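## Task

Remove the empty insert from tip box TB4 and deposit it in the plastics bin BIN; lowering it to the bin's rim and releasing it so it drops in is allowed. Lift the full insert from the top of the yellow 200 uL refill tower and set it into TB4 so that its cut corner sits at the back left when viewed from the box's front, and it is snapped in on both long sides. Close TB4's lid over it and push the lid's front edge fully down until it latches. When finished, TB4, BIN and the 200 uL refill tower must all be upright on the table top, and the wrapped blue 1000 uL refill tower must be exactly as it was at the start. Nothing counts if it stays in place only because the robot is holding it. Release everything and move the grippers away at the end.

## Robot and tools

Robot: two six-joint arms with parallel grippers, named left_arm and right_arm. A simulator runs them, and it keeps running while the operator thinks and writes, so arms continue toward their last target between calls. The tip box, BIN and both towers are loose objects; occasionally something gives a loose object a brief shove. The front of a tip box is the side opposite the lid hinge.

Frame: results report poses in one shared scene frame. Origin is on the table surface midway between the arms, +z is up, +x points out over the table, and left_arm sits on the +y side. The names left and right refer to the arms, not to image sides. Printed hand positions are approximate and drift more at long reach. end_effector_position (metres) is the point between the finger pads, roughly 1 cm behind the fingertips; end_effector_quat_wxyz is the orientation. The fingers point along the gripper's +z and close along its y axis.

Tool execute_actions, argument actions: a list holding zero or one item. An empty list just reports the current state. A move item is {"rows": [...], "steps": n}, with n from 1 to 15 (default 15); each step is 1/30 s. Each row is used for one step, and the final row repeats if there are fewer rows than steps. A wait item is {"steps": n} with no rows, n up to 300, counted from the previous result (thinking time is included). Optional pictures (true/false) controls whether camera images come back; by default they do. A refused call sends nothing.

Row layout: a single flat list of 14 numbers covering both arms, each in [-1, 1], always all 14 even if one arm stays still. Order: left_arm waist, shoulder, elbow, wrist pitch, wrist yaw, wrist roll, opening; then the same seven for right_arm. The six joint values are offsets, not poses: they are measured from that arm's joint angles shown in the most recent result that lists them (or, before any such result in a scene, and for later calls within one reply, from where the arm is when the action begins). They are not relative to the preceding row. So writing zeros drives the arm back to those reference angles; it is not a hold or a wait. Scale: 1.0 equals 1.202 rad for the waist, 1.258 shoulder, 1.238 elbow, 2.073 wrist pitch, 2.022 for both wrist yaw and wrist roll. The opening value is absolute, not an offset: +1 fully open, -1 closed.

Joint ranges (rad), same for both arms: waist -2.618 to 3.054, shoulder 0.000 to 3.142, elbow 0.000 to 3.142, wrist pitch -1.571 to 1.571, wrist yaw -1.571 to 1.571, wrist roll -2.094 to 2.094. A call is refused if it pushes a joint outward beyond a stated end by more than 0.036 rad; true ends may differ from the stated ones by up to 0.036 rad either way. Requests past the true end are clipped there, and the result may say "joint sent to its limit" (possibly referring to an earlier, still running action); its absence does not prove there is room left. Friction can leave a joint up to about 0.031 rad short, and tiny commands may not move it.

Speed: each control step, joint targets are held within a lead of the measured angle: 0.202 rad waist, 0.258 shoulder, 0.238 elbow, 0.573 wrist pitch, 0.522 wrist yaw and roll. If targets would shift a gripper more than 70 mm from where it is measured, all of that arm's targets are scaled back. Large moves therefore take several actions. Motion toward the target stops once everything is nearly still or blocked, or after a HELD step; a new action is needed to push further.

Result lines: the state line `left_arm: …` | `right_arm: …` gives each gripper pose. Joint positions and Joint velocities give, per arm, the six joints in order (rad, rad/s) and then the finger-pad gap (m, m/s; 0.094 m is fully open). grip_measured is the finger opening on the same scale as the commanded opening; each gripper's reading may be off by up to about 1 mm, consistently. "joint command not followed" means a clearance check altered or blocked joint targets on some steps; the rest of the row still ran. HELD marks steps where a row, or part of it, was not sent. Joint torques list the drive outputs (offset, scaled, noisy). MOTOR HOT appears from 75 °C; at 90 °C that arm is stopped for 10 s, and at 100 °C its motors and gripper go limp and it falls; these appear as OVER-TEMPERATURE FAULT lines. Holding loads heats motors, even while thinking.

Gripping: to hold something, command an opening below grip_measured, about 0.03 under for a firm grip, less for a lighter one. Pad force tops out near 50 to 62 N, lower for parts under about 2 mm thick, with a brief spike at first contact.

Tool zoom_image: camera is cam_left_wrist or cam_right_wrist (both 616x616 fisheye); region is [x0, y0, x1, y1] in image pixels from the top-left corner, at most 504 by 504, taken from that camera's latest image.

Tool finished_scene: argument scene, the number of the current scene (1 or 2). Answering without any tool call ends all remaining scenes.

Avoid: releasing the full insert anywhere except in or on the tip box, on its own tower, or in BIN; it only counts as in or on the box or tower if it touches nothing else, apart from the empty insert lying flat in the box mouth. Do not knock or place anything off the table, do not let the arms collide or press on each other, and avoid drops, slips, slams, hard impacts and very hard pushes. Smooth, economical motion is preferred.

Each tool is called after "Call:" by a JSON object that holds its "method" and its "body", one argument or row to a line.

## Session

Call:
{"method": "execute_actions", "body": {
  "actions": []
}}

Scene clock: 0.00 s of 8100.00 s.
left_arm: end_effector_position=(+0.2738, +0.4124, +0.2838) grip_measured=+1.000 end_effector_quat_wxyz=(+0.530, +0.480, +0.564, +0.414) | right_arm: end_effector_position=(-0.0374, +0.1619, +0.1162) grip_measured=+1.000 end_effector_quat_wxyz=(-0.306, +0.723, -0.078, -0.615)
Joint positions: left_arm=[0.53  0.977 0.649 0.194 0.761 1.461 0.094] | right_arm=[ 1.163  1.963  0.687  1.083 -1.264 -0.539  0.094]
Joint velocities: left_arm=[-0.007 -0.007  0.002  0.022  0.066 -0.081  0.   ] | right_arm=[ 0.022 -0.017  0.002  0.037 -0.125  0.051  0.   ]
Joint torques (N m, as the arm reports them, + toward a larger angle): no reading
Motor temperatures (°C, as the motors report them): left_arm=[30 43 37 31 28 29] | right_arm=[28 28 38 36 27 29]

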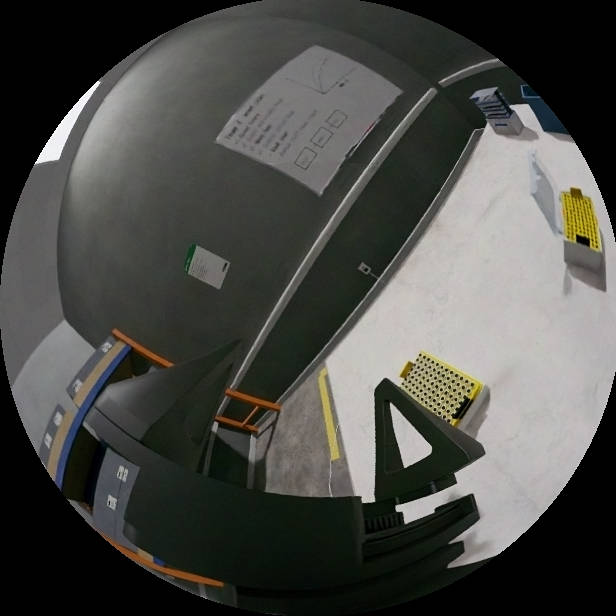

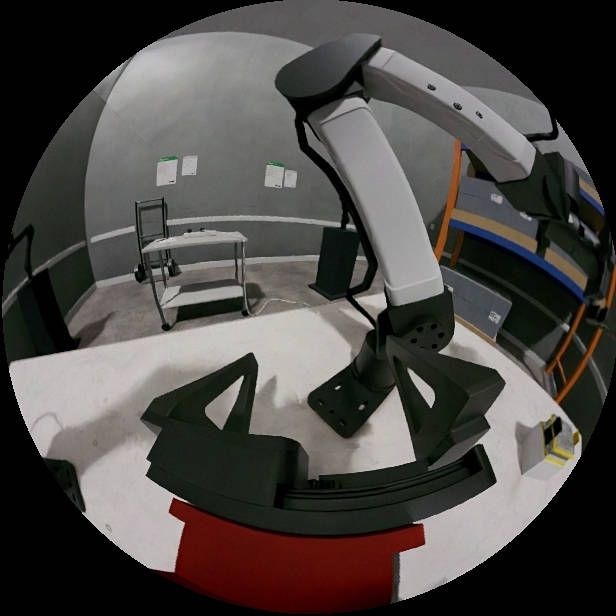

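Call:
{"method": "execute_actions", "body": {
  "actions": [
    {"rows": [[-0.03,0.04,0.08,-0.08,-0.04,-0.07,0,0,-0.06,0.05,-0.05,0,0.03,0],[-0.06,0.09,0.16,-0.16,-0.08,-0.14,0,0,-0.12,0.1,-0.1,0,0.06,0],[-0.1,0.14,0.24,-0.24,-0.12,-0.21,0,-0.03,-0.18,0.15,-0.15,0.05,0.09,0],[-0.13,0.19,0.32,-0.32,-0.16,-0.28,0,-0.07,-0.24,0.2,-0.22,0.12,0.12,0],[-0.16,0.24,0.4,-0.4,-0.2,-0.35,0,-0.11,-0.3,0.25,-0.3,0.2,0.15,0],[-0.19,0.29,0.48,-0.48,-0.24,-0.42,0,-0.15,-0.36,0.3,-0.38,0.28,0.18,0],[-0.22,0.34,0.56,-0.56,-0.28,-0.5,0,-0.2,-0.42,0.35,-0.46,0.36,0.21,0],[-0.25,0.39,0.64,-0.64,-0.32,-0.58,0,-0.25,-0.48,0.4,-0.54,0.44,0.24,0],[-0.28,0.44,0.72,-0.72,-0.35,-0.65,0,-0.3,-0.52,0.45,-0.62,0.53,0.267,0],[-0.316,0.495,0.808,-0.817,-0.376,-0.722,0,-0.345,-0.527,0.495,-0.76,0.625,0.267,0]], "steps": 15}
  ],
  "pictures": false
}}

Call:
{"method": "execute_actions", "body": {
  "actions": [
    {"steps": 40}
  ]
}}

Scene clock: 20.17 s of 8100.00 s.
left_arm: end_effector_position=(+0.3246, +0.4013, +0.2222) grip_measured=+0.002 end_effector_quat_wxyz=(+0.240, -0.023, +0.970, +0.020) | right_arm: end_effector_position=(+0.1612, +0.1979, +0.3450) grip_measured=+0.003 end_effector_quat_wxyz=(+0.507, -0.586, +0.389, +0.499)
Joint positions: left_arm=[ 0.15   1.606  1.618 -1.108  0.11   0.269  0.047] | right_arm=[ 0.865  1.481  1.105  0.391 -0.757 -0.197  0.047]
Joint velocities: left_arm=[ 0.002 -0.007  0.276 -2.557 -0.608 -1.619 -0.002] | right_arm=[-0.784 -0.974  1.023 -1.839  1.575  0.637 -0.001]
Joint torques (N m, as the arm reports them, + toward a larger angle): left_arm=[ 0.03 -8.82  9.6   1.46  0.01 -0.17] | right_arm=[-0.26 -8.38  9.73  1.86 -0.01  0.08]
Motor temperatures (°C, as the motors report them): left_arm=[30 42 41 36 28 29] | right_arm=[28 31 38 38 27 29]
Steps of this call (steps 1 to 90: nothing new was sent; then 16.67 s passed at rest; steps 91 to 105: all 15 steps of this action). Readings (joint positions):
91: left_arm=[0.526 0.980 0.662 0.168 0.752 1.444] | right_arm=[1.163 1.957 0.691 1.067 -1.264 -0.532]
92: left_arm=[0.512 1.000 0.702 0.108 0.730 1.402] | right_arm=[1.163 1.939 0.703 1.022 -1.265 -0.514]
94: left_arm=[0.452 1.092 0.855 -0.058 0.650 1.261] | right_arm=[1.157 1.875 0.752 0.930 -1.237 -0.473]
98: left_arm=[0.304 1.336 1.215 -0.456 0.411 0.877] | right_arm=[1.077 1.722 0.885 0.737 -1.076 -0.373]
105: the state above

Scene clock: 21.50 s of 8100.00 s.
left_arm: end_effector_position=(+0.2377, +0.3882, +0.1988) grip_measured=+0.002 end_effector_quat_wxyz=(+0.054, -0.164, +0.985, +0.004) | right_arm: end_effector_position=(+0.2802, +0.0800, +0.3152) grip_measured=+0.003 end_effector_quat_wxyz=(+0.467, -0.372, +0.770, +0.226)
Joint positions: left_arm=[ 0.15   1.606  1.631 -1.488  0.011  0.011  0.047] | right_arm=[ 0.749  1.299  1.303 -0.484 -0.01  -0.005  0.047]
Joint velocities: left_arm=[ 0.012 -0.002 -0.032  0.022 -0.007  0.007 -0.001] | right_arm=[-0.007  0.007 -0.007 -0.037 -0.066  0.066 -0.001]
Joint torques (N m, as the arm reports them, + toward a larger angle): left_arm=[ 0.14 -8.06  9.16  0.59  0.   -0.19] | right_arm=[-0.07 -4.75  7.12  1.71  0.14  0.09]
Motor temperatures (°C, as the motors report them): left_arm=[30 42 41 36 28 29] | right_arm=[28 31 38 38 27 29]
Steps of this call (steps 1 to 40: the robot went on to your last target). Readings (joint positions):
1: left_arm=[0.150 1.606 1.626 -1.187 0.090 0.218] | right_arm=[0.837 1.447 1.143 0.322 -0.694 -0.174]
2: left_arm=[0.150 1.606 1.630 -1.251 0.073 0.176] | right_arm=[0.812 1.412 1.183 0.237 -0.615 -0.147]
4: left_arm=[0.150 1.606 1.631 -1.343 0.050 0.116] | right_arm=[0.770 1.342 1.255 0.051 -0.427 -0.098]
8: left_arm=[0.150 1.606 1.631 -1.436 0.027 0.054] | right_arm=[0.749 1.268 1.303 -0.216 -0.179 -0.043]
40: the state above

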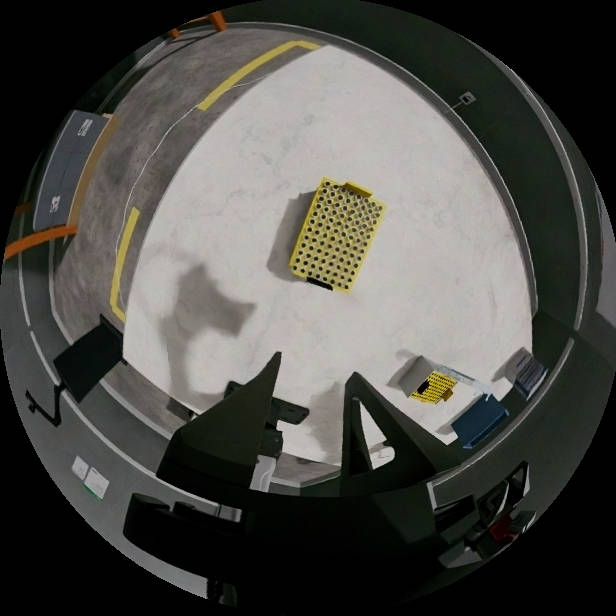

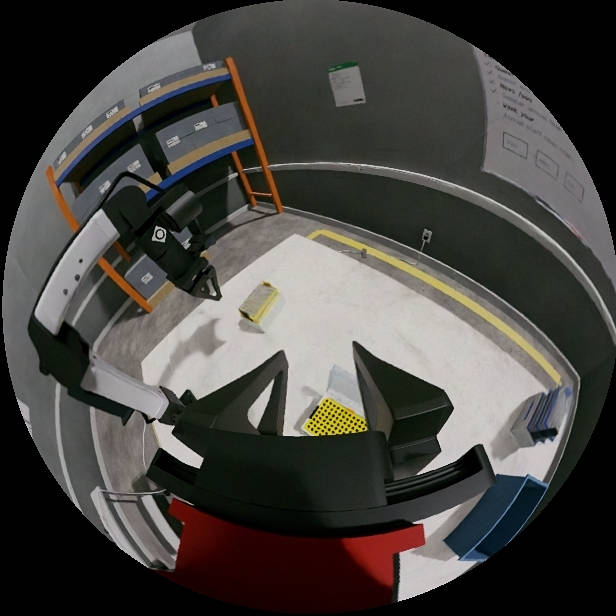

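Call:
{"method": "execute_actions", "body": {
  "actions": [
    {"rows": [[0,0,0,0,0,0,0,0,0.02,0.03,-0.08,0,0,0],[0,0,0,0,0,0,0,0,0.05,0.06,-0.16,0,0,0],[0,0,0,0,0,0,0,0,0.08,0.09,-0.24,0,0,0],[0,0,0,0,0,0,0,0,0.11,0.12,-0.32,0,0,0],[0,0,0,0,0,0,0,0,0.14,0.15,-0.4,0,0,0],[0,0,0,0,0,0,0,0,0.17,0.18,-0.46,0,0,0],[0,0,0,0,0,0,0,0,0.2,0.21,-0.5,0,0,0],[0,0,0,0,0,0,0,0,0.23,0.24,-0.505,0,0,0],[0,0,0,0,0,0,0,0,0.255,0.26,-0.505,0,0,0]], "steps": 15}
  ],
  "pictures": false
}}

Call:
{"method": "execute_actions", "body": {
  "actions": [
    {"steps": 25}
  ]
}}

Call:
{"method": "zoom_image", "body": {
  "camera": "cam_right_wrist",
  "region": [200, 150, 560, 450]
}}

Call:
{"method": "zoom_image", "body": {
  "camera": "cam_left_wrist",
  "region": [250, 160, 420, 310]
}}

Scene clock: 36.60 s of 8100.00 s.
left_arm: end_effector_position=(+0.2376, +0.3882, +0.1988) grip_measured=+0.002 end_effector_quat_wxyz=(+0.054, -0.164, +0.985, +0.004) | right_arm: end_effector_position=(+0.2131, -0.0028, +0.1778) grip_measured=+0.003 end_effector_quat_wxyz=(+0.034, -0.432, +0.901, +0.022)
Joint positions: left_arm=[ 0.15   1.606  1.631 -1.488  0.011  0.011  0.047] | right_arm=[ 0.749  1.639  1.582 -1.434 -0.01  -0.005  0.047]
Joint velocities: left_arm=[ 0.017 -0.002 -0.042  0.051 -0.037 -0.066 -0.001] | right_arm=[ 0.002  0.002  0.115 -0.711 -0.037 -0.037  0.   ]
Joint torques (N m, as the arm reports them, + toward a larger angle): left_arm=[ 0.11 -7.41  7.46  0.71  0.11 -0.07] | right_arm=[-0.01 -8.08  8.95  0.48  0.08  0.03]
Motor temperatures (°C, as the motors report them): left_arm=[30 45 43 34 28 29] | right_arm=[28 31 39 39 27 29]
Steps of this call (steps 1 to 15: the robot went on to your last target; steps 16 to 90: nothing new was sent; then 11.60 s passed at rest; steps 91 to 105: all 15 steps of this action). Readings (joint positions):
91: left_arm=[0.150 1.606 1.631 -1.488 0.011 0.011] | right_arm=[0.749 1.300 1.307 -0.499 -0.010 -0.005]
92: left_arm=[0.150 1.606 1.631 -1.488 0.011 0.011] | right_arm=[0.749 1.307 1.321 -0.547 -0.010 -0.005]
94: left_arm=[0.150 1.606 1.631 -1.488 0.011 0.011] | right_arm=[0.749 1.347 1.380 -0.708 -0.010 -0.005]
98: left_arm=[0.150 1.606 1.631 -1.488 0.011 0.011] | right_arm=[0.749 1.500 1.520 -1.112 -0.010 -0.005]
105: the state above

Scene clock: 37.43 s of 8100.00 s.
left_arm: end_effector_position=(+0.2376, +0.3882, +0.1988) grip_measured=+0.002 end_effector_quat_wxyz=(+0.054, -0.164, +0.985, +0.004) | right_arm: end_effector_position=(+0.2025, -0.0159, +0.1807) grip_measured=+0.003 end_effector_quat_wxyz=(+0.004, -0.432, +0.902, +0.008)
Joint positions: left_arm=[ 0.15   1.606  1.631 -1.488  0.011  0.011  0.047] | right_arm=[ 0.749  1.639  1.597 -1.515 -0.01  -0.005  0.047]
Joint velocities: left_arm=[-0.002 -0.012  0.002 -0.022 -0.007 -0.007 -0.001] | right_arm=[-0.007 -0.017  0.002  0.007  0.007  0.051 -0.   ]
Joint torques (N m, as the arm reports them, + toward a larger angle): left_arm=[ 0.16 -7.41  7.51  0.71  0.11 -0.08] | right_arm=[ 0.   -7.8   8.04  0.19  0.06  0.03]
Motor temperatures (°C, as the motors report them): left_arm=[30 45 43 34 28 29] | right_arm=[28 31 40 39 27 29]
Steps of this call (steps 1 to 25: the robot went on to your last target). Readings (joint positions):
1: left_arm=[0.150 1.606 1.631 -1.488 0.011 0.011] | right_arm=[0.749 1.639 1.587 -1.455 -0.010 -0.005]
2: left_arm=[0.150 1.606 1.631 -1.488 0.011 0.011] | right_arm=[0.749 1.639 1.591 -1.469 -0.010 -0.005]
4: left_arm=[0.150 1.606 1.631 -1.488 0.011 0.011] | right_arm=[0.749 1.639 1.596 -1.487 -0.010 -0.005]
8: left_arm=[0.150 1.606 1.631 -1.488 0.011 0.011] | right_arm=[0.749 1.639 1.597 -1.505 -0.010 -0.005]
25: the state above

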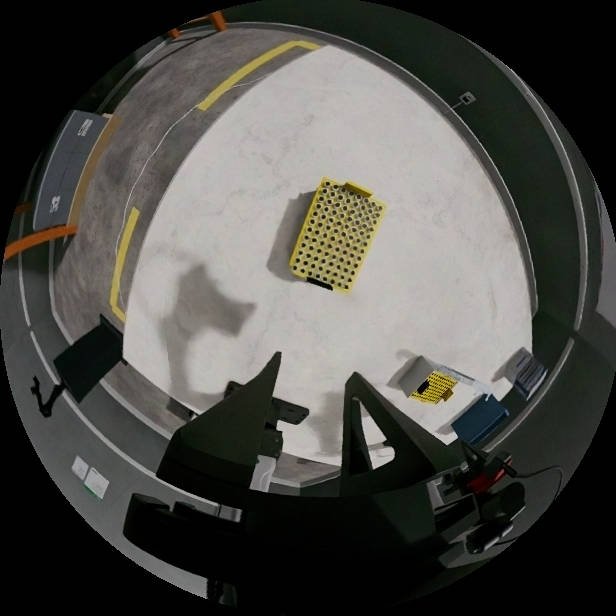

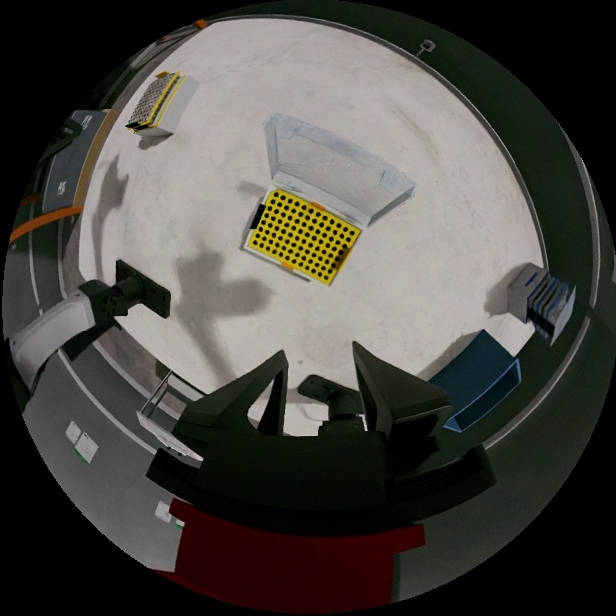

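Region (200, 150, 560, 450) of cam_right_wrist's 616x616 image, scaled by 1.400, with more detail than that image has.

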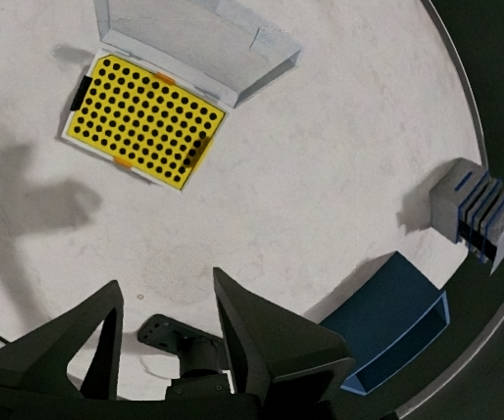

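Region (250, 160, 420, 310) of cam_left_wrist's 616x616 image, scaled by 2.965, with more detail than that image has; it fills the top 445 rows of this view, and the rest is white.

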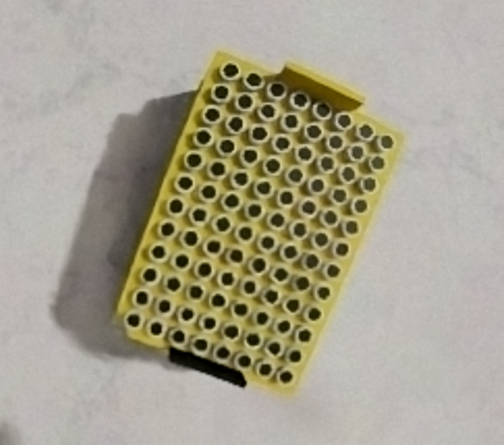

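Call:
{"method": "execute_actions", "body": {
  "actions": []
}}

Scene clock: 58.37 s of 8100.00 s.
left_arm: end_effector_position=(+0.2376, +0.3882, +0.1988) grip_measured=+0.002 end_effector_quat_wxyz=(+0.054, -0.164, +0.985, +0.004) | right_arm: end_effector_position=(+0.2024, -0.0160, +0.1807) grip_measured=+0.003 end_effector_quat_wxyz=(+0.004, -0.432, +0.902, +0.008)
Joint positions: left_arm=[ 0.15   1.606  1.631 -1.488  0.011  0.011  0.047] | right_arm=[ 0.749  1.639  1.597 -1.515 -0.01  -0.005  0.047]
Joint velocities: left_arm=[-0.007  0.007 -0.002 -0.007 -0.007  0.037  0.002] | right_arm=[-0.012 -0.017 -0.012  0.007 -0.051  0.051  0.   ]
Joint torques (N m, as the arm reports them, + toward a larger angle): left_arm=[ 0.14 -7.42  7.54  0.72  0.11 -0.08] | right_arm=[ 0.03 -7.82  8.02  0.16  0.06  0.04]
Motor temperatures (°C, as the motors report them): left_arm=[30 47 43 33 28 29] | right_arm=[28 32 41 36 27 29]
Steps of this call (steps 1 to 15: the robot went on to your last target; steps 16 to 90: nothing new was sent; then 17.93 s passed at rest). Readings (joint positions):
1: left_arm=[0.150 1.606 1.631 -1.488 0.011 0.011] | right_arm=[0.749 1.639 1.597 -1.515 -0.010 -0.005]
2: left_arm=[0.150 1.606 1.631 -1.488 0.011 0.011] | right_arm=[0.749 1.639 1.597 -1.515 -0.010 -0.005]
4: left_arm=[0.150 1.606 1.631 -1.488 0.011 0.011] | right_arm=[0.749 1.639 1.597 -1.515 -0.010 -0.005]
8: left_arm=[0.150 1.606 1.631 -1.488 0.011 0.011] | right_arm=[0.749 1.639 1.597 -1.515 -0.010 -0.005]
90: the state above
All arms were judged still, so your last target was given up. Only a new action makes them travel on or press farther. Fingers that are still opening or closing keep moving.

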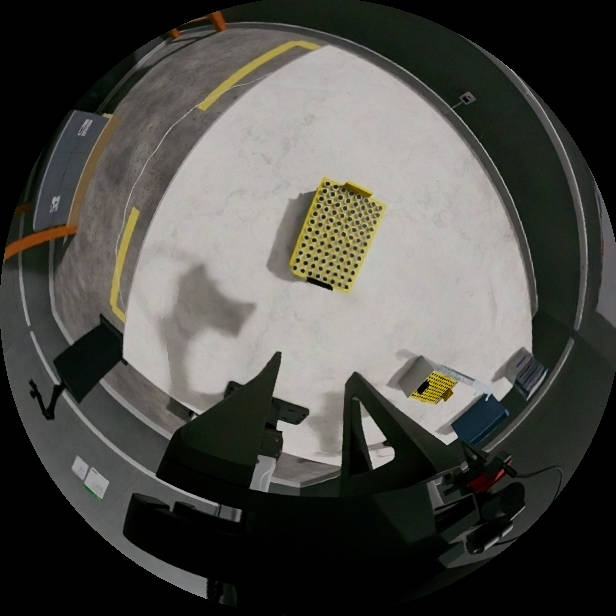

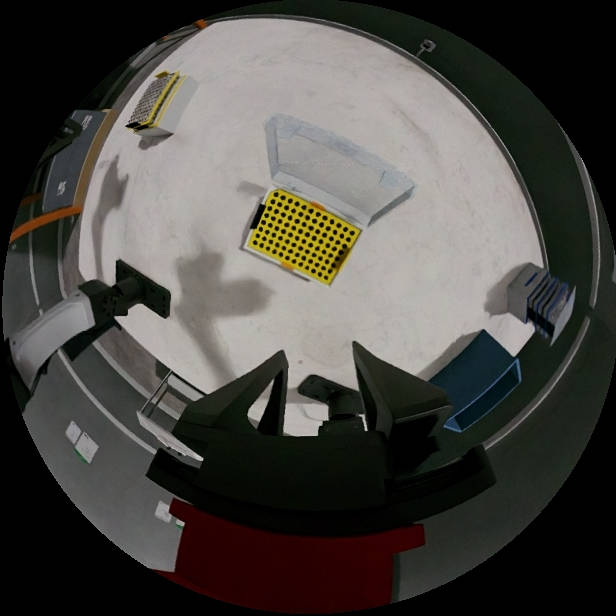

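Call:
{"method": "execute_actions", "body": {
  "actions": [
    {"rows":[[0.005,0.03,0.02,-0.003,0,0.1,0,0,-0.02,-0.07,0.06,0.02,0.06,0],[0.01,0.06,0.035,-0.006,0,0.2,0,0,-0.04,-0.14,0.12,0.045,0.12,0],[0.015,0.09,0.055,-0.009,0,0.3,0,0,-0.06,-0.21,0.18,0.07,0.18,0],[0.02,0.12,0.075,-0.012,0,0.45,0,0,-0.085,-0.29,0.25,0.095,0.24,0],[0.027,0.16,0.093,-0.015,0,0.6,0,0,-0.11,-0.365,0.31,0.12,0.30,0],[0.027,0.16,0.093,-0.015,0,0.82,0,0,-0.11,-0.365,0.31,0.12,0.30,0]],"steps":15}
  ],
  "pictures": false
}}

Call:
{"method": "execute_actions", "body": {
  "actions": [
    {"steps":40}
  ]
}}

Scene clock: 97.93 s of 8100.00 s.
left_arm: end_effector_position=(+0.2626, +0.4051, +0.1635) grip_measured=+0.002 end_effector_quat_wxyz=(-0.001, +0.467, +0.884, -0.010) | right_arm: end_effector_position=(+0.2511, -0.0148, +0.1105) grip_measured=+0.003 end_effector_quat_wxyz=(+0.167, -0.148, +0.975, +0.011)
Joint positions: left_arm=[ 0.172  1.813  1.731 -1.505  0.011  1.339  0.047] | right_arm=[ 0.749  1.519  1.148 -0.934  0.207  0.56   0.047]
Joint velocities: left_arm=[-0.002  0.007  0.002 -0.066 -0.051  2.132 -0.001] | right_arm=[-0.012 -0.037  0.002  0.3    0.066  0.183  0.001]
Joint torques (N m, as the arm reports them, + toward a larger angle): left_arm=[  1.   -10.05   8.65   0.28   0.2   -0.03] | right_arm=[ 0.02 -7.16  6.35  0.84  0.26  0.11]
Motor temperatures (°C, as the motors report them): left_arm=[30 48 43 33 28 29] | right_arm=[28 34 43 34 27 29]
Steps of this call (steps 1 to 90: nothing new was sent; then 36.07 s passed at rest; steps 91 to 105: all 15 steps of this action). Readings (joint positions):
91: left_arm=[0.150 1.608 1.632 -1.489 0.011 0.039] | right_arm=[0.749 1.635 1.587 -1.501 -0.006 0.011]
92: left_arm=[0.150 1.617 1.640 -1.494 0.011 0.100] | right_arm=[0.749 1.622 1.553 -1.459 0.005 0.048]
94: left_arm=[0.152 1.661 1.678 -1.506 0.011 0.288] | right_arm=[0.749 1.579 1.424 -1.326 0.051 0.170]
98: left_arm=[0.169 1.783 1.731 -1.501 0.011 0.676] | right_arm=[0.749 1.526 1.179 -1.085 0.151 0.420]
105: the state above

Scene clock: 99.27 s of 8100.00 s.
left_arm: end_effector_position=(+0.2621, +0.4049, +0.1635) grip_measured=+0.002 end_effector_quat_wxyz=(-0.000, +0.603, +0.798, -0.011) | right_arm: end_effector_position=(+0.2590, -0.0092, +0.1143) grip_measured=+0.003 end_effector_quat_wxyz=(+0.186, -0.127, +0.974, +0.023)
Joint positions: left_arm=[ 0.172  1.813  1.731 -1.507  0.011  1.66   0.047] | right_arm=[ 0.749  1.518  1.148 -0.893  0.222  0.596  0.047]
Joint velocities: left_arm=[-0.007  0.002  0.002 -0.007 -0.037  0.037  0.   ] | right_arm=[-0.007 -0.002  0.002  0.022 -0.051 -0.022 -0.001]
Joint torques (N m, as the arm reports them, + toward a larger angle): left_arm=[ 0.97 -9.99  8.64  0.24  0.21  0.04] | right_arm=[-0.02 -7.27  6.34  0.99  0.3   0.09]
Motor temperatures (°C, as the motors report them): left_arm=[30 49 43 33 28 29] | right_arm=[28 34 43 34 27 29]
Steps of this call (steps 1 to 40: the robot went on to your last target). Readings (joint positions):
1: left_arm=[0.172 1.813 1.731 -1.506 0.011 1.403] | right_arm=[0.749 1.519 1.148 -0.924 0.211 0.567]
2: left_arm=[0.172 1.813 1.731 -1.506 0.011 1.455] | right_arm=[0.749 1.518 1.148 -0.917 0.213 0.573]
4: left_arm=[0.172 1.813 1.731 -1.507 0.011 1.529] | right_arm=[0.749 1.518 1.148 -0.908 0.216 0.581]
8: left_arm=[0.172 1.813 1.731 -1.507 0.011 1.607] | right_arm=[0.749 1.518 1.148 -0.898 0.220 0.590]
40: the state above

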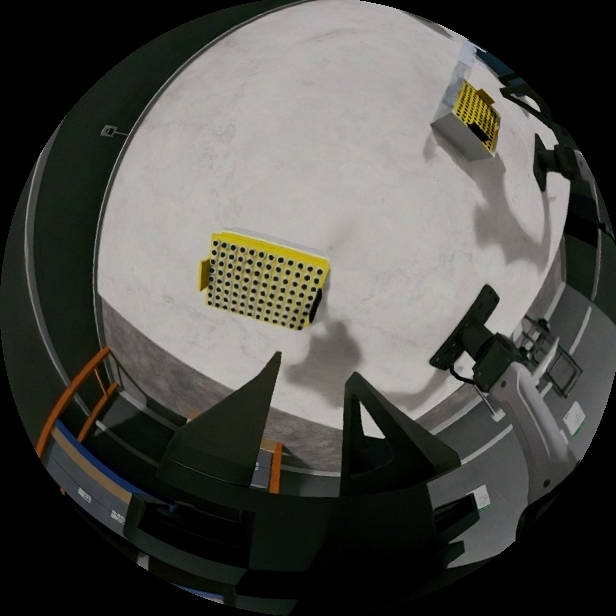

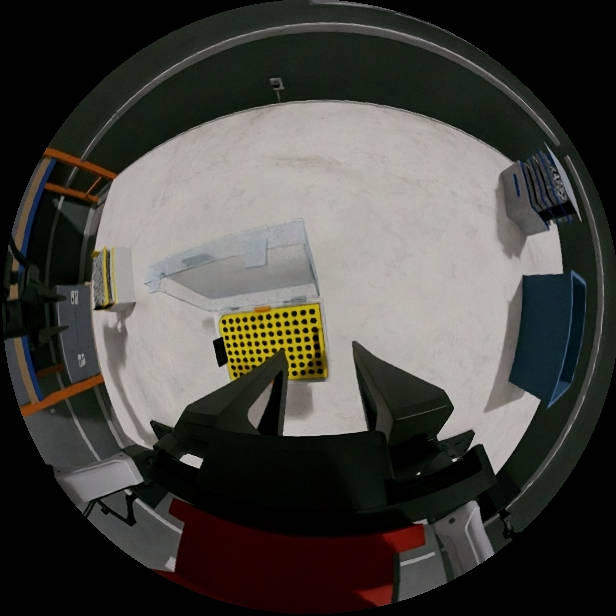

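Call:
{"method": "zoom_image", "body": {
  "camera": "cam_right_wrist",
  "region": [200, 270, 400, 420]
}}

Region (200, 270, 400, 420) of cam_right_wrist's 616x616 image, scaled by 2.520, with more detail than that image has; it fills the top 378 rows of this view, and the rest is white.

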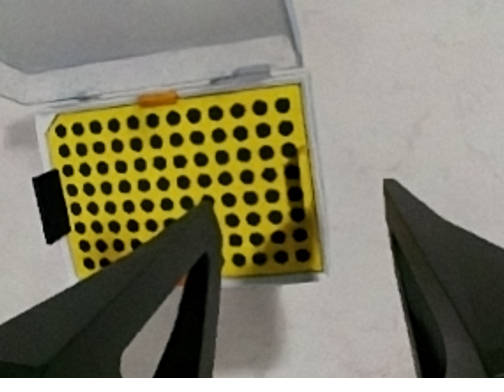

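Call:
{"method": "execute_actions", "body": {
  "actions": [
    {"rows":[[-0.012,0.005,-0.008,0.011,0,-0.007,0,0.004,0,-0.02,0.012,0,0,0],[-0.024,0.01,-0.016,0.022,0,-0.014,0,0.008,0,-0.04,0.025,0,0,0],[-0.036,0.016,-0.025,0.034,0,-0.021,0,0.012,0,-0.06,0.038,0,0,0],[-0.048,0.022,-0.034,0.046,0,-0.028,0,0.016,0,-0.085,0.05,0,0,0],[-0.058,0.027,-0.042,0.057,0,-0.035,0,0.02,0,-0.107,0.063,0,0,0]],"steps":15}
  ],
  "pictures": false
}}

Call:
{"method": "execute_actions", "body": {
  "actions": [
    {"steps":25}
  ]
}}

Scene clock: 135.90 s of 8100.00 s.
left_arm: end_effector_position=(+0.2866, +0.3901, +0.1480) grip_measured=+0.002 end_effector_quat_wxyz=(+0.012, +0.606, +0.795, +0.008) | right_arm: end_effector_position=(+0.2489, -0.0140, +0.0828) grip_measured=+0.003 end_effector_quat_wxyz=(+0.179, -0.135, +0.974, +0.017)
Joint positions: left_arm=[ 0.107  1.835  1.695 -1.405  0.011  1.603  0.047] | right_arm=[ 0.764  1.518  1.027 -0.793  0.222  0.596  0.047]
Joint velocities: left_arm=[ 0.002 -0.002  0.007  0.066  0.022 -0.037  0.001] | right_arm=[ 0.017 -0.007 -0.002  0.051  0.081  0.066 -0.001]
Joint torques (N m, as the arm reports them, + toward a larger angle): left_arm=[-0.23 -8.66  6.12  0.57  0.2  -0.18] | right_arm=[ 0.67 -5.86  5.72  0.94  0.21  0.04]
Motor temperatures (°C, as the motors report them): left_arm=[30 54 45 32 28 29] | right_arm=[28 34 42 35 27 29]
Steps of this call (steps 1 to 15: the robot went on to your last target; steps 16 to 90: nothing new was sent; then 33.13 s passed at rest; steps 91 to 105: all 15 steps of this action). Readings (joint positions):
91: left_arm=[0.172 1.813 1.731 -1.506 0.011 1.659] | right_arm=[0.749 1.518 1.148 -0.893 0.222 0.596]
92: left_arm=[0.171 1.813 1.731 -1.503 0.011 1.656] | right_arm=[0.749 1.518 1.144 -0.887 0.222 0.596]
94: left_arm=[0.158 1.813 1.724 -1.481 0.011 1.645] | right_arm=[0.751 1.518 1.118 -0.856 0.222 0.596]
98: left_arm=[0.112 1.826 1.702 -1.433 0.011 1.618] | right_arm=[0.764 1.518 1.036 -0.818 0.222 0.596]
105: the state above

Scene clock: 136.73 s of 8100.00 s.
left_arm: end_effector_position=(+0.2879, +0.3905, +0.1481) grip_measured=+0.002 end_effector_quat_wxyz=(+0.014, +0.605, +0.796, +0.010) | right_arm: end_effector_position=(+0.2503, -0.0123, +0.0834) grip_measured=+0.003 end_effector_quat_wxyz=(+0.182, -0.135, +0.974, +0.020)
Joint positions: left_arm=[ 0.107  1.835  1.695 -1.4    0.011  1.599  0.047] | right_arm=[ 0.764  1.518  1.027 -0.783  0.222  0.596  0.047]
Joint velocities: left_arm=[ 0.002 -0.007 -0.017 -0.051  0.037 -0.066 -0.002] | right_arm=[-0.022  0.002 -0.027 -0.007 -0.007  0.007 -0.001]
Joint torques (N m, as the arm reports them, + toward a larger angle): left_arm=[-0.22 -8.7   6.08  0.58  0.21 -0.19] | right_arm=[ 0.67 -5.9   5.69  0.98  0.21  0.03]
Motor temperatures (°C, as the motors report them): left_arm=[30 54 45 32 28 29] | right_arm=[28 34 42 35 27 29]
Steps of this call (steps 1 to 15: the robot went on to your last target; steps 16 to 25: nothing new was sent). Readings (joint positions):
1: left_arm=[0.107 1.835 1.695 -1.404 0.011 1.602] | right_arm=[0.764 1.518 1.027 -0.790 0.222 0.596]
2: left_arm=[0.107 1.835 1.695 -1.403 0.011 1.601] | right_arm=[0.764 1.518 1.027 -0.789 0.222 0.596]
4: left_arm=[0.107 1.835 1.695 -1.402 0.011 1.600] | right_arm=[0.764 1.518 1.027 -0.787 0.222 0.596]
8: left_arm=[0.107 1.835 1.695 -1.400 0.011 1.600] | right_arm=[0.764 1.518 1.027 -0.784 0.222 0.596]
25: the state above
All arms were judged still, so your last target was given up. Only a new action makes them travel on or press farther. Fingers that are still opening or closing keep moving.

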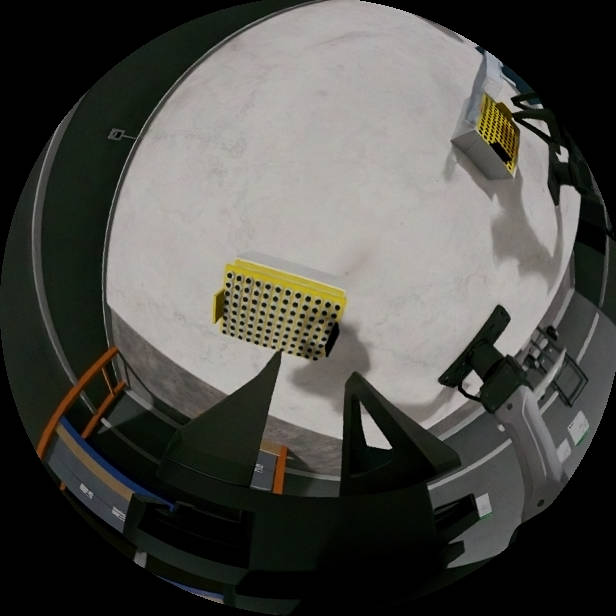

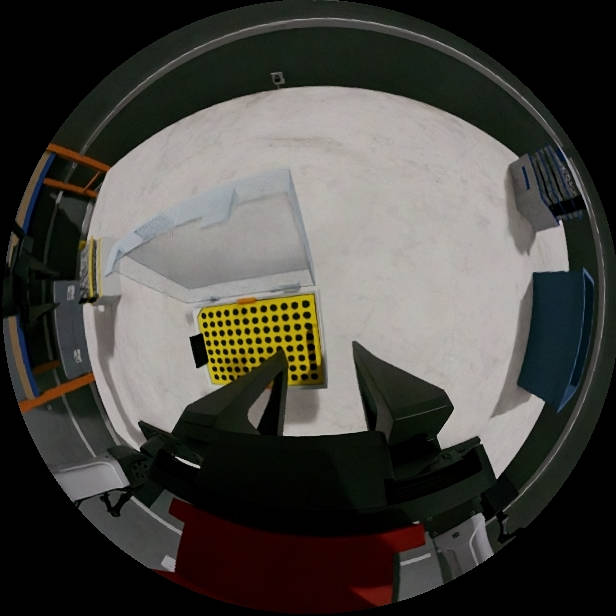

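Call:
{"method": "zoom_image", "body": {
  "camera": "cam_right_wrist",
  "region": [240, 280, 400, 400]
}}

Region (240, 280, 400, 400) of cam_right_wrist's 616x616 image, scaled by 3.150, with more detail than that image has; it fills the top 378 rows of this view, and the rest is white.

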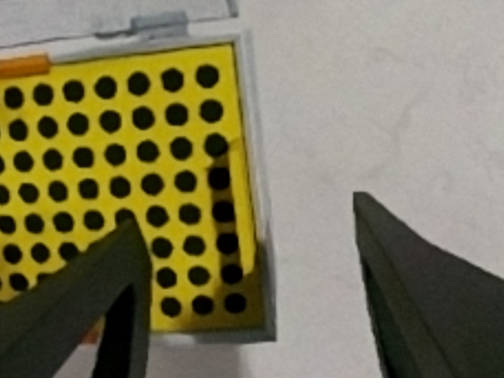

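Call:
{"method": "execute_actions", "body": {
  "actions": [
    {"rows":[[0,0,-0.02,0.007,0,0,0,0,0,-0.01,0.007,0,0,0],[0,0,-0.035,0.014,0,0,0,0,0,-0.02,0.014,0,0,0],[0,0,-0.05,0.021,0,0,0,0,0,-0.03,0.021,0,0,0],[0,0,-0.07,0.028,0,0,0,0,0,-0.04,0.028,0,0,0],[0,0,-0.087,0.035,0,0,0,0,0,-0.052,0.035,0,0,0]],"steps":15}
  ],
  "pictures": false
}}

Call:
{"method": "execute_actions", "body": {
  "actions": [
    {"steps":20}
  ]
}}

Scene clock: 151.17 s of 8100.00 s.
left_arm: end_effector_position=(+0.2805, +0.3882, +0.1243) grip_measured=+0.002 end_effector_quat_wxyz=(+0.003, +0.605, +0.796, -0.005) | right_arm: end_effector_position=(+0.2483, -0.0147, +0.0721) grip_measured=+0.003 end_effector_quat_wxyz=(+0.182, -0.135, +0.974, +0.020)
Joint positions: left_arm=[ 0.107  1.835  1.602 -1.343  0.011  1.599  0.047] | right_arm=[ 0.764  1.518  0.98  -0.736  0.222  0.596  0.047]
Joint velocities: left_arm=[ 0.007 -0.012 -0.007  0.007 -0.007 -0.007  0.001] | right_arm=[ 0.017 -0.022 -0.012 -0.007 -0.007 -0.007 -0.   ]
Joint torques (N m, as the arm reports them, + toward a larger angle): left_arm=[ 0.13 -9.83  6.25  0.47  0.2  -0.08] | right_arm=[ 0.02 -5.87  5.15  0.93  0.2   0.04]
Motor temperatures (°C, as the motors report them): left_arm=[30 54 44 32 28 29] | right_arm=[28 33 42 35 27 29]
Steps of this call (steps 1 to 90: nothing new was sent; then 10.93 s passed at rest; steps 91 to 105: all 15 steps of this action). Readings (joint positions):
91: left_arm=[0.107 1.835 1.695 -1.400 0.011 1.599] | right_arm=[0.764 1.518 1.027 -0.783 0.222 0.596]
92: left_arm=[0.107 1.835 1.692 -1.396 0.011 1.599] | right_arm=[0.764 1.518 1.027 -0.782 0.222 0.596]
94: left_arm=[0.107 1.835 1.670 -1.380 0.011 1.599] | right_arm=[0.764 1.518 1.020 -0.770 0.222 0.596]
98: left_arm=[0.107 1.835 1.605 -1.358 0.011 1.599] | right_arm=[0.764 1.518 0.986 -0.747 0.222 0.596]
105: the state above

Scene clock: 151.83 s of 8100.00 s.
left_arm: end_effector_position=(+0.2816, +0.3885, +0.1243) grip_measured=+0.002 end_effector_quat_wxyz=(+0.004, +0.605, +0.796, -0.003) | right_arm: end_effector_position=(+0.2490, -0.0139, +0.0724) grip_measured=+0.003 end_effector_quat_wxyz=(+0.184, -0.134, +0.973, +0.022)
Joint positions: left_arm=[ 0.107  1.835  1.602 -1.338  0.011  1.599  0.047] | right_arm=[ 0.764  1.518  0.98  -0.731  0.222  0.596  0.047]
Joint velocities: left_arm=[-0.012  0.037  0.002  0.007 -0.125  0.051  0.   ] | right_arm=[-0.007  0.007 -0.007 -0.051 -0.037  0.007 -0.001]
Joint torques (N m, as the arm reports them, + toward a larger angle): left_arm=[ 0.13 -9.82  6.28  0.51  0.21 -0.08] | right_arm=[ 0.01 -5.85  5.19  0.96  0.21  0.03]
Motor temperatures (°C, as the motors report them): left_arm=[30 54 44 32 28 29] | right_arm=[28 33 42 35 27 29]
Steps of this call (steps 1 to 15: the robot went on to your last target; steps 16 to 20: nothing new was sent). Readings (joint positions):
1: left_arm=[0.107 1.835 1.602 -1.342 0.011 1.599] | right_arm=[0.764 1.518 0.980 -0.735 0.222 0.596]
2: left_arm=[0.107 1.835 1.602 -1.341 0.011 1.599] | right_arm=[0.764 1.518 0.980 -0.734 0.222 0.596]
4: left_arm=[0.107 1.835 1.602 -1.340 0.011 1.599] | right_arm=[0.764 1.518 0.980 -0.733 0.222 0.596]
8: left_arm=[0.107 1.835 1.602 -1.338 0.011 1.599] | right_arm=[0.764 1.518 0.980 -0.732 0.222 0.596]
20: the state above
All arms were judged still, so your last target was given up. Only a new action makes them travel on or press farther. Fingers that are still opening or closing keep moving.

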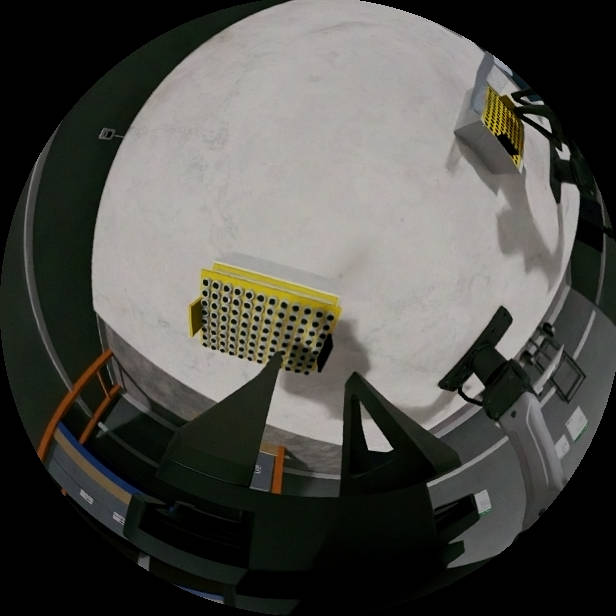

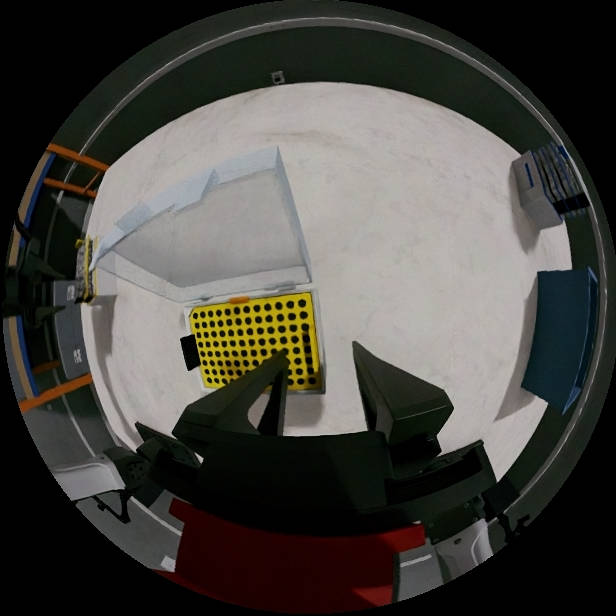

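Call:
{"method": "execute_actions", "body": {
  "actions": [
    {"rows":[[0,0,-0.015,0.007,0,0,0,0,0,-0.008,0.005,0,0,0],[0,0,-0.03,0.014,0,0,0,0,0,-0.016,0.01,0,0,0],[0,0,-0.04,0.021,0,0,0,0,0,-0.024,0.014,0,0,0],[0,0,-0.05,0.028,0,0,0,0,0,-0.024,0.014,0,0,0],[0,0,-0.061,0.034,0,0,0,0,0,-0.024,0.014,0,0,0],[0,0,-0.061,0.034,0,0,0,0,0,-0.024,0.014,0,0,0],[0,0,-0.061,0.034,0,0,0,0,0,-0.024,0.014,0,0,0],[0,0,-0.061,0.034,0,0,0,0,0,-0.024,0.014,0,0,0],[0,0,-0.061,0.034,0,0,0,0,0,-0.024,0.014,0,0,-0.2],[0,0,-0.061,0.034,0,0,0,0,0,-0.024,0.014,0,0,-0.4],[0,0,-0.061,0.034,0,0,0,0,0,-0.024,0.014,0,0,-0.6],[0,0,-0.061,0.034,0,0,0,0,0,-0.024,0.014,0,0,-0.7],[0,0,-0.061,0.034,0,0,0,0,0,-0.024,0.014,0,0,-0.8],[0,0,-0.061,0.034,0,0,0,0,0,-0.024,0.014,0,0,-0.9],[0,0,-0.061,0.034,0,0,0,0,0,-0.024,0.014,0,0,-1]],"steps":15}
  ],
  "pictures": false
}}

Call:
{"method": "execute_actions", "body": {
  "actions": [
    {"steps":30}
  ]
}}

Scene clock: 166.77 s of 8100.00 s.
left_arm: end_effector_position=(+0.2804, +0.3881, +0.1094) grip_measured=+0.002 end_effector_quat_wxyz=(+0.003, +0.605, +0.796, -0.005) | right_arm: end_effector_position=(+0.2502, -0.0123, +0.0730) grip_measured=-0.934 end_effector_quat_wxyz=(+0.187, -0.134, +0.973, +0.025)
Joint positions: left_arm=[ 0.107  1.835  1.542 -1.282  0.011  1.599  0.047] | right_arm=[ 0.764  1.518  0.98  -0.723  0.222  0.596  0.003]
Joint velocities: left_arm=[ 0.017  0.002 -0.012 -0.051 -0.051  0.022 -0.001] | right_arm=[-0.002 -0.007 -0.007  0.037  0.022  0.066 -0.095]
Joint torques (N m, as the arm reports them, + toward a larger angle): left_arm=[ 0.11 -9.88  6.08  0.49  0.2  -0.08] | right_arm=[ 0.   -5.71  4.26  0.91  0.23  0.03]
Motor temperatures (°C, as the motors report them): left_arm=[30 55 43 32 28 29] | right_arm=[28 33 41 35 27 29]
Steps of this call (steps 1 to 90: nothing new was sent; then 11.43 s passed at rest; steps 91 to 105: all 15 steps of this action). Readings (joint positions):
91: left_arm=[0.107 1.835 1.602 -1.337 0.011 1.599] | right_arm=[0.764 1.518 0.980 -0.731 0.222 0.596]
92: left_arm=[0.107 1.835 1.599 -1.334 0.011 1.599] | right_arm=[0.764 1.518 0.980 -0.731 0.222 0.596]
94: left_arm=[0.107 1.835 1.584 -1.320 0.011 1.599] | right_arm=[0.764 1.518 0.980 -0.729 0.222 0.596]
98: left_arm=[0.107 1.835 1.545 -1.297 0.011 1.599] | right_arm=[0.764 1.518 0.980 -0.725 0.222 0.596]
105: the state above

Scene clock: 167.77 s of 8100.00 s.
left_arm: end_effector_position=(+0.2814, +0.3885, +0.1094) grip_measured=+0.002 end_effector_quat_wxyz=(+0.005, +0.605, +0.796, -0.003) | right_arm: end_effector_position=(+0.2503, -0.0121, +0.0731) grip_measured=-0.973 end_effector_quat_wxyz=(+0.187, -0.134, +0.973, +0.025)
Joint positions: left_arm=[ 0.107  1.835  1.542 -1.278  0.011  1.599  0.047] | right_arm=[ 0.764  1.518  0.98  -0.722  0.222  0.596  0.001]
Joint velocities: left_arm=[ 0.002  0.022 -0.002  0.007 -0.007  0.051 -0.003] | right_arm=[ 0.002  0.012 -0.002 -0.037 -0.007 -0.051 -0.001]
Joint torques (N m, as the arm reports them, + toward a larger angle): left_arm=[ 0.1  -9.82  6.11  0.53  0.2  -0.08] | right_arm=[-0.01 -5.88  4.31  0.98  0.21  0.03]
Motor temperatures (°C, as the motors report them): left_arm=[30 55 43 32 28 29] | right_arm=[28 33 41 35 27 29]
Steps of this call (steps 1 to 15: the robot went on to your last target; steps 16 to 30: nothing new was sent). Readings (joint positions):
1: left_arm=[0.107 1.835 1.542 -1.281 0.011 1.599] | right_arm=[0.764 1.518 0.980 -0.722 0.222 0.596]
2: left_arm=[0.107 1.835 1.542 -1.281 0.011 1.599] | right_arm=[0.764 1.518 0.980 -0.722 0.222 0.596]
4: left_arm=[0.107 1.835 1.542 -1.279 0.011 1.599] | right_arm=[0.764 1.518 0.980 -0.722 0.222 0.596]
8: left_arm=[0.107 1.835 1.542 -1.279 0.011 1.599] | right_arm=[0.764 1.518 0.980 -0.722 0.222 0.596]
30: the state above
All arms were judged still, so your last target was given up. Only a new action makes them travel on or press farther. Fingers that are still opening or closing keep moving.

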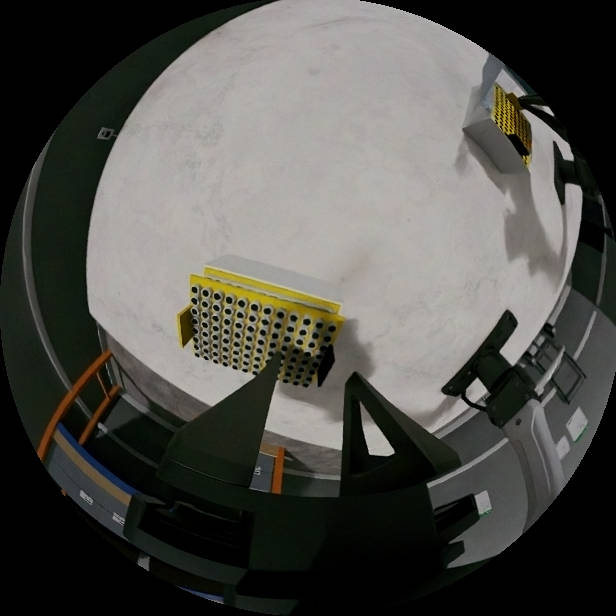

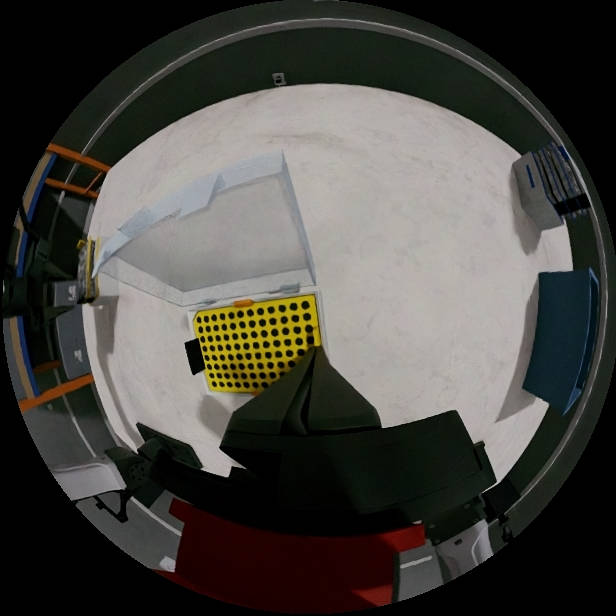

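Call:
{"method": "execute_actions", "body": {
  "actions": [
    {"rows":[[0,0,0,0,0,0,0,0,0,0.02,-0.006,0,0,-1],[0,0,0,0,0,0,0,0,0,0.03,-0.01,0,0,-1],[0,0,0,0,0,0,0,0,0,0.036,-0.014,0,0,-1],[0,0,0,0,0,0,0,0,0,0.042,-0.018,0,0,-1],[0,0,0,0,0,0,0,0,0,0.048,-0.022,0,0,-1],[0,0,0,0,0,0,0,0,0,0.054,-0.026,0,0,-1],[0,0,0,0,0,0,0,0,0,0.06,-0.03,0,0,-1],[0,0,0,0,0,0,0,0,0,0.066,-0.034,0,0,-1],[0,0,0,0,0,0,0,0,0,0.072,-0.038,0,0,-1],[0,0,0,0,0,0,0,0,0,0.078,-0.042,0,0,-1],[0,0,0,0,0,0,0,0,0,0.084,-0.046,0,0,-1],[0,0,0,0,0,0,0,0,0,0.09,-0.05,0,0,-1]],"steps":15}
  ],
  "pictures": false
}}

Call:
{"method": "execute_actions", "body": {
  "actions": [
    {"steps":20}
  ]
}}

Scene clock: 176.13 s of 8100.00 s.
left_arm: end_effector_position=(+0.2814, +0.3885, +0.1094) grip_measured=+0.002 end_effector_quat_wxyz=(+0.005, +0.605, +0.796, -0.003) | right_arm: end_effector_position=(+0.2539, -0.0076, +0.0928) grip_measured=-0.973 end_effector_quat_wxyz=(+0.188, -0.134, +0.973, +0.026)
Joint positions: left_arm=[ 0.107  1.835  1.542 -1.278  0.011  1.599  0.047] | right_arm=[ 0.764  1.518  1.06  -0.799  0.222  0.596  0.001]
Joint velocities: left_arm=[ 0.007  0.012  0.012 -0.007 -0.022 -0.051 -0.   ] | right_arm=[-0.007  0.002  0.066 -0.11  -0.037 -0.022  0.001]
Joint torques (N m, as the arm reports them, + toward a larger angle): left_arm=[ 0.13 -9.83  7.51  0.41  0.2  -0.08] | right_arm=[ 0.02 -5.97  8.7   0.72  0.2   0.05]
Motor temperatures (°C, as the motors report them): left_arm=[30 56 43 32 28 29] | right_arm=[28 33 41 35 27 29]
Steps of this call (steps 1 to 90: nothing new was sent; then 4.87 s passed at rest; steps 91 to 105: all 15 steps of this action). Readings (joint positions):
91: left_arm=[0.107 1.835 1.542 -1.278 0.011 1.599] | right_arm=[0.764 1.518 0.980 -0.722 0.222 0.596]
92: left_arm=[0.107 1.835 1.542 -1.278 0.011 1.599] | right_arm=[0.764 1.518 0.980 -0.722 0.222 0.596]
94: left_arm=[0.107 1.835 1.542 -1.278 0.011 1.599] | right_arm=[0.764 1.518 0.987 -0.731 0.222 0.596]
98: left_arm=[0.107 1.835 1.542 -1.278 0.011 1.599] | right_arm=[0.764 1.518 1.017 -0.755 0.222 0.596]
105: the state above

Scene clock: 176.80 s of 8100.00 s.
left_arm: end_effector_position=(+0.2814, +0.3885, +0.1094) grip_measured=+0.002 end_effector_quat_wxyz=(+0.005, +0.605, +0.796, -0.003) | right_arm: end_effector_position=(+0.2516, -0.0105, +0.0919) grip_measured=-0.973 end_effector_quat_wxyz=(+0.182, -0.135, +0.974, +0.020)
Joint positions: left_arm=[ 0.107  1.835  1.542 -1.278  0.011  1.599  0.047] | right_arm=[ 0.764  1.518  1.061 -0.817  0.222  0.596  0.001]
Joint velocities: left_arm=[ 0.002 -0.007 -0.002  0.081 -0.051 -0.066 -0.   ] | right_arm=[-0.007 -0.002 -0.022 -0.037  0.007 -0.022 -0.   ]
Joint torques (N m, as the arm reports them, + toward a larger angle): left_arm=[ 0.06 -9.85  7.55  0.41  0.21 -0.08] | right_arm=[ 0.   -5.95  8.71  0.7   0.21  0.02]
Motor temperatures (°C, as the motors report them): left_arm=[30 56 43 32 28 29] | right_arm=[28 33 41 35 27 29]
Steps of this call (steps 1 to 20: the robot went on to your last target). Readings (joint positions):
1: left_arm=[0.107 1.835 1.542 -1.278 0.011 1.599] | right_arm=[0.764 1.518 1.061 -0.802 0.222 0.596]
2: left_arm=[0.107 1.835 1.542 -1.278 0.011 1.599] | right_arm=[0.764 1.518 1.061 -0.805 0.222 0.596]
4: left_arm=[0.107 1.835 1.542 -1.278 0.011 1.599] | right_arm=[0.764 1.518 1.061 -0.810 0.222 0.596]
8: left_arm=[0.107 1.835 1.542 -1.278 0.011 1.599] | right_arm=[0.764 1.518 1.061 -0.815 0.222 0.596]
20: the state above

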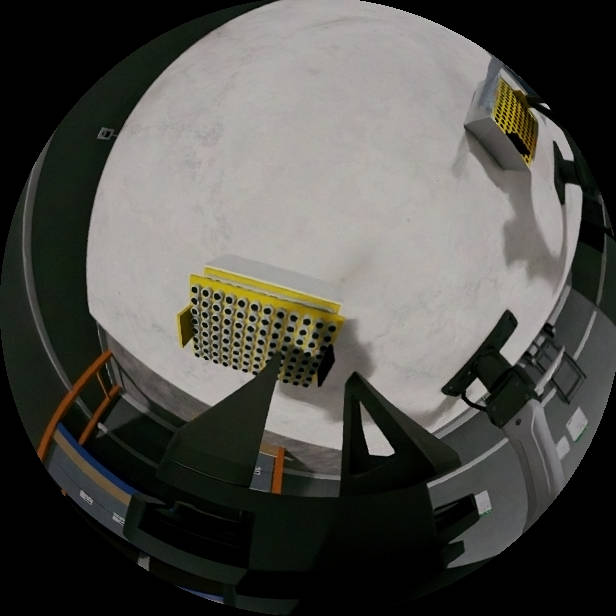

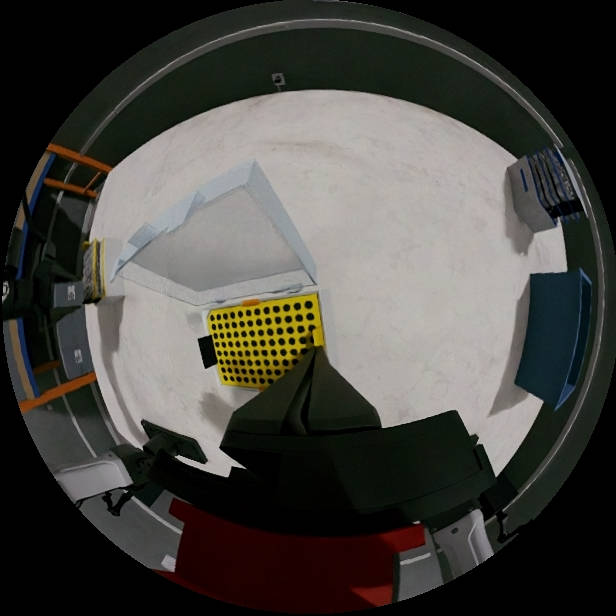

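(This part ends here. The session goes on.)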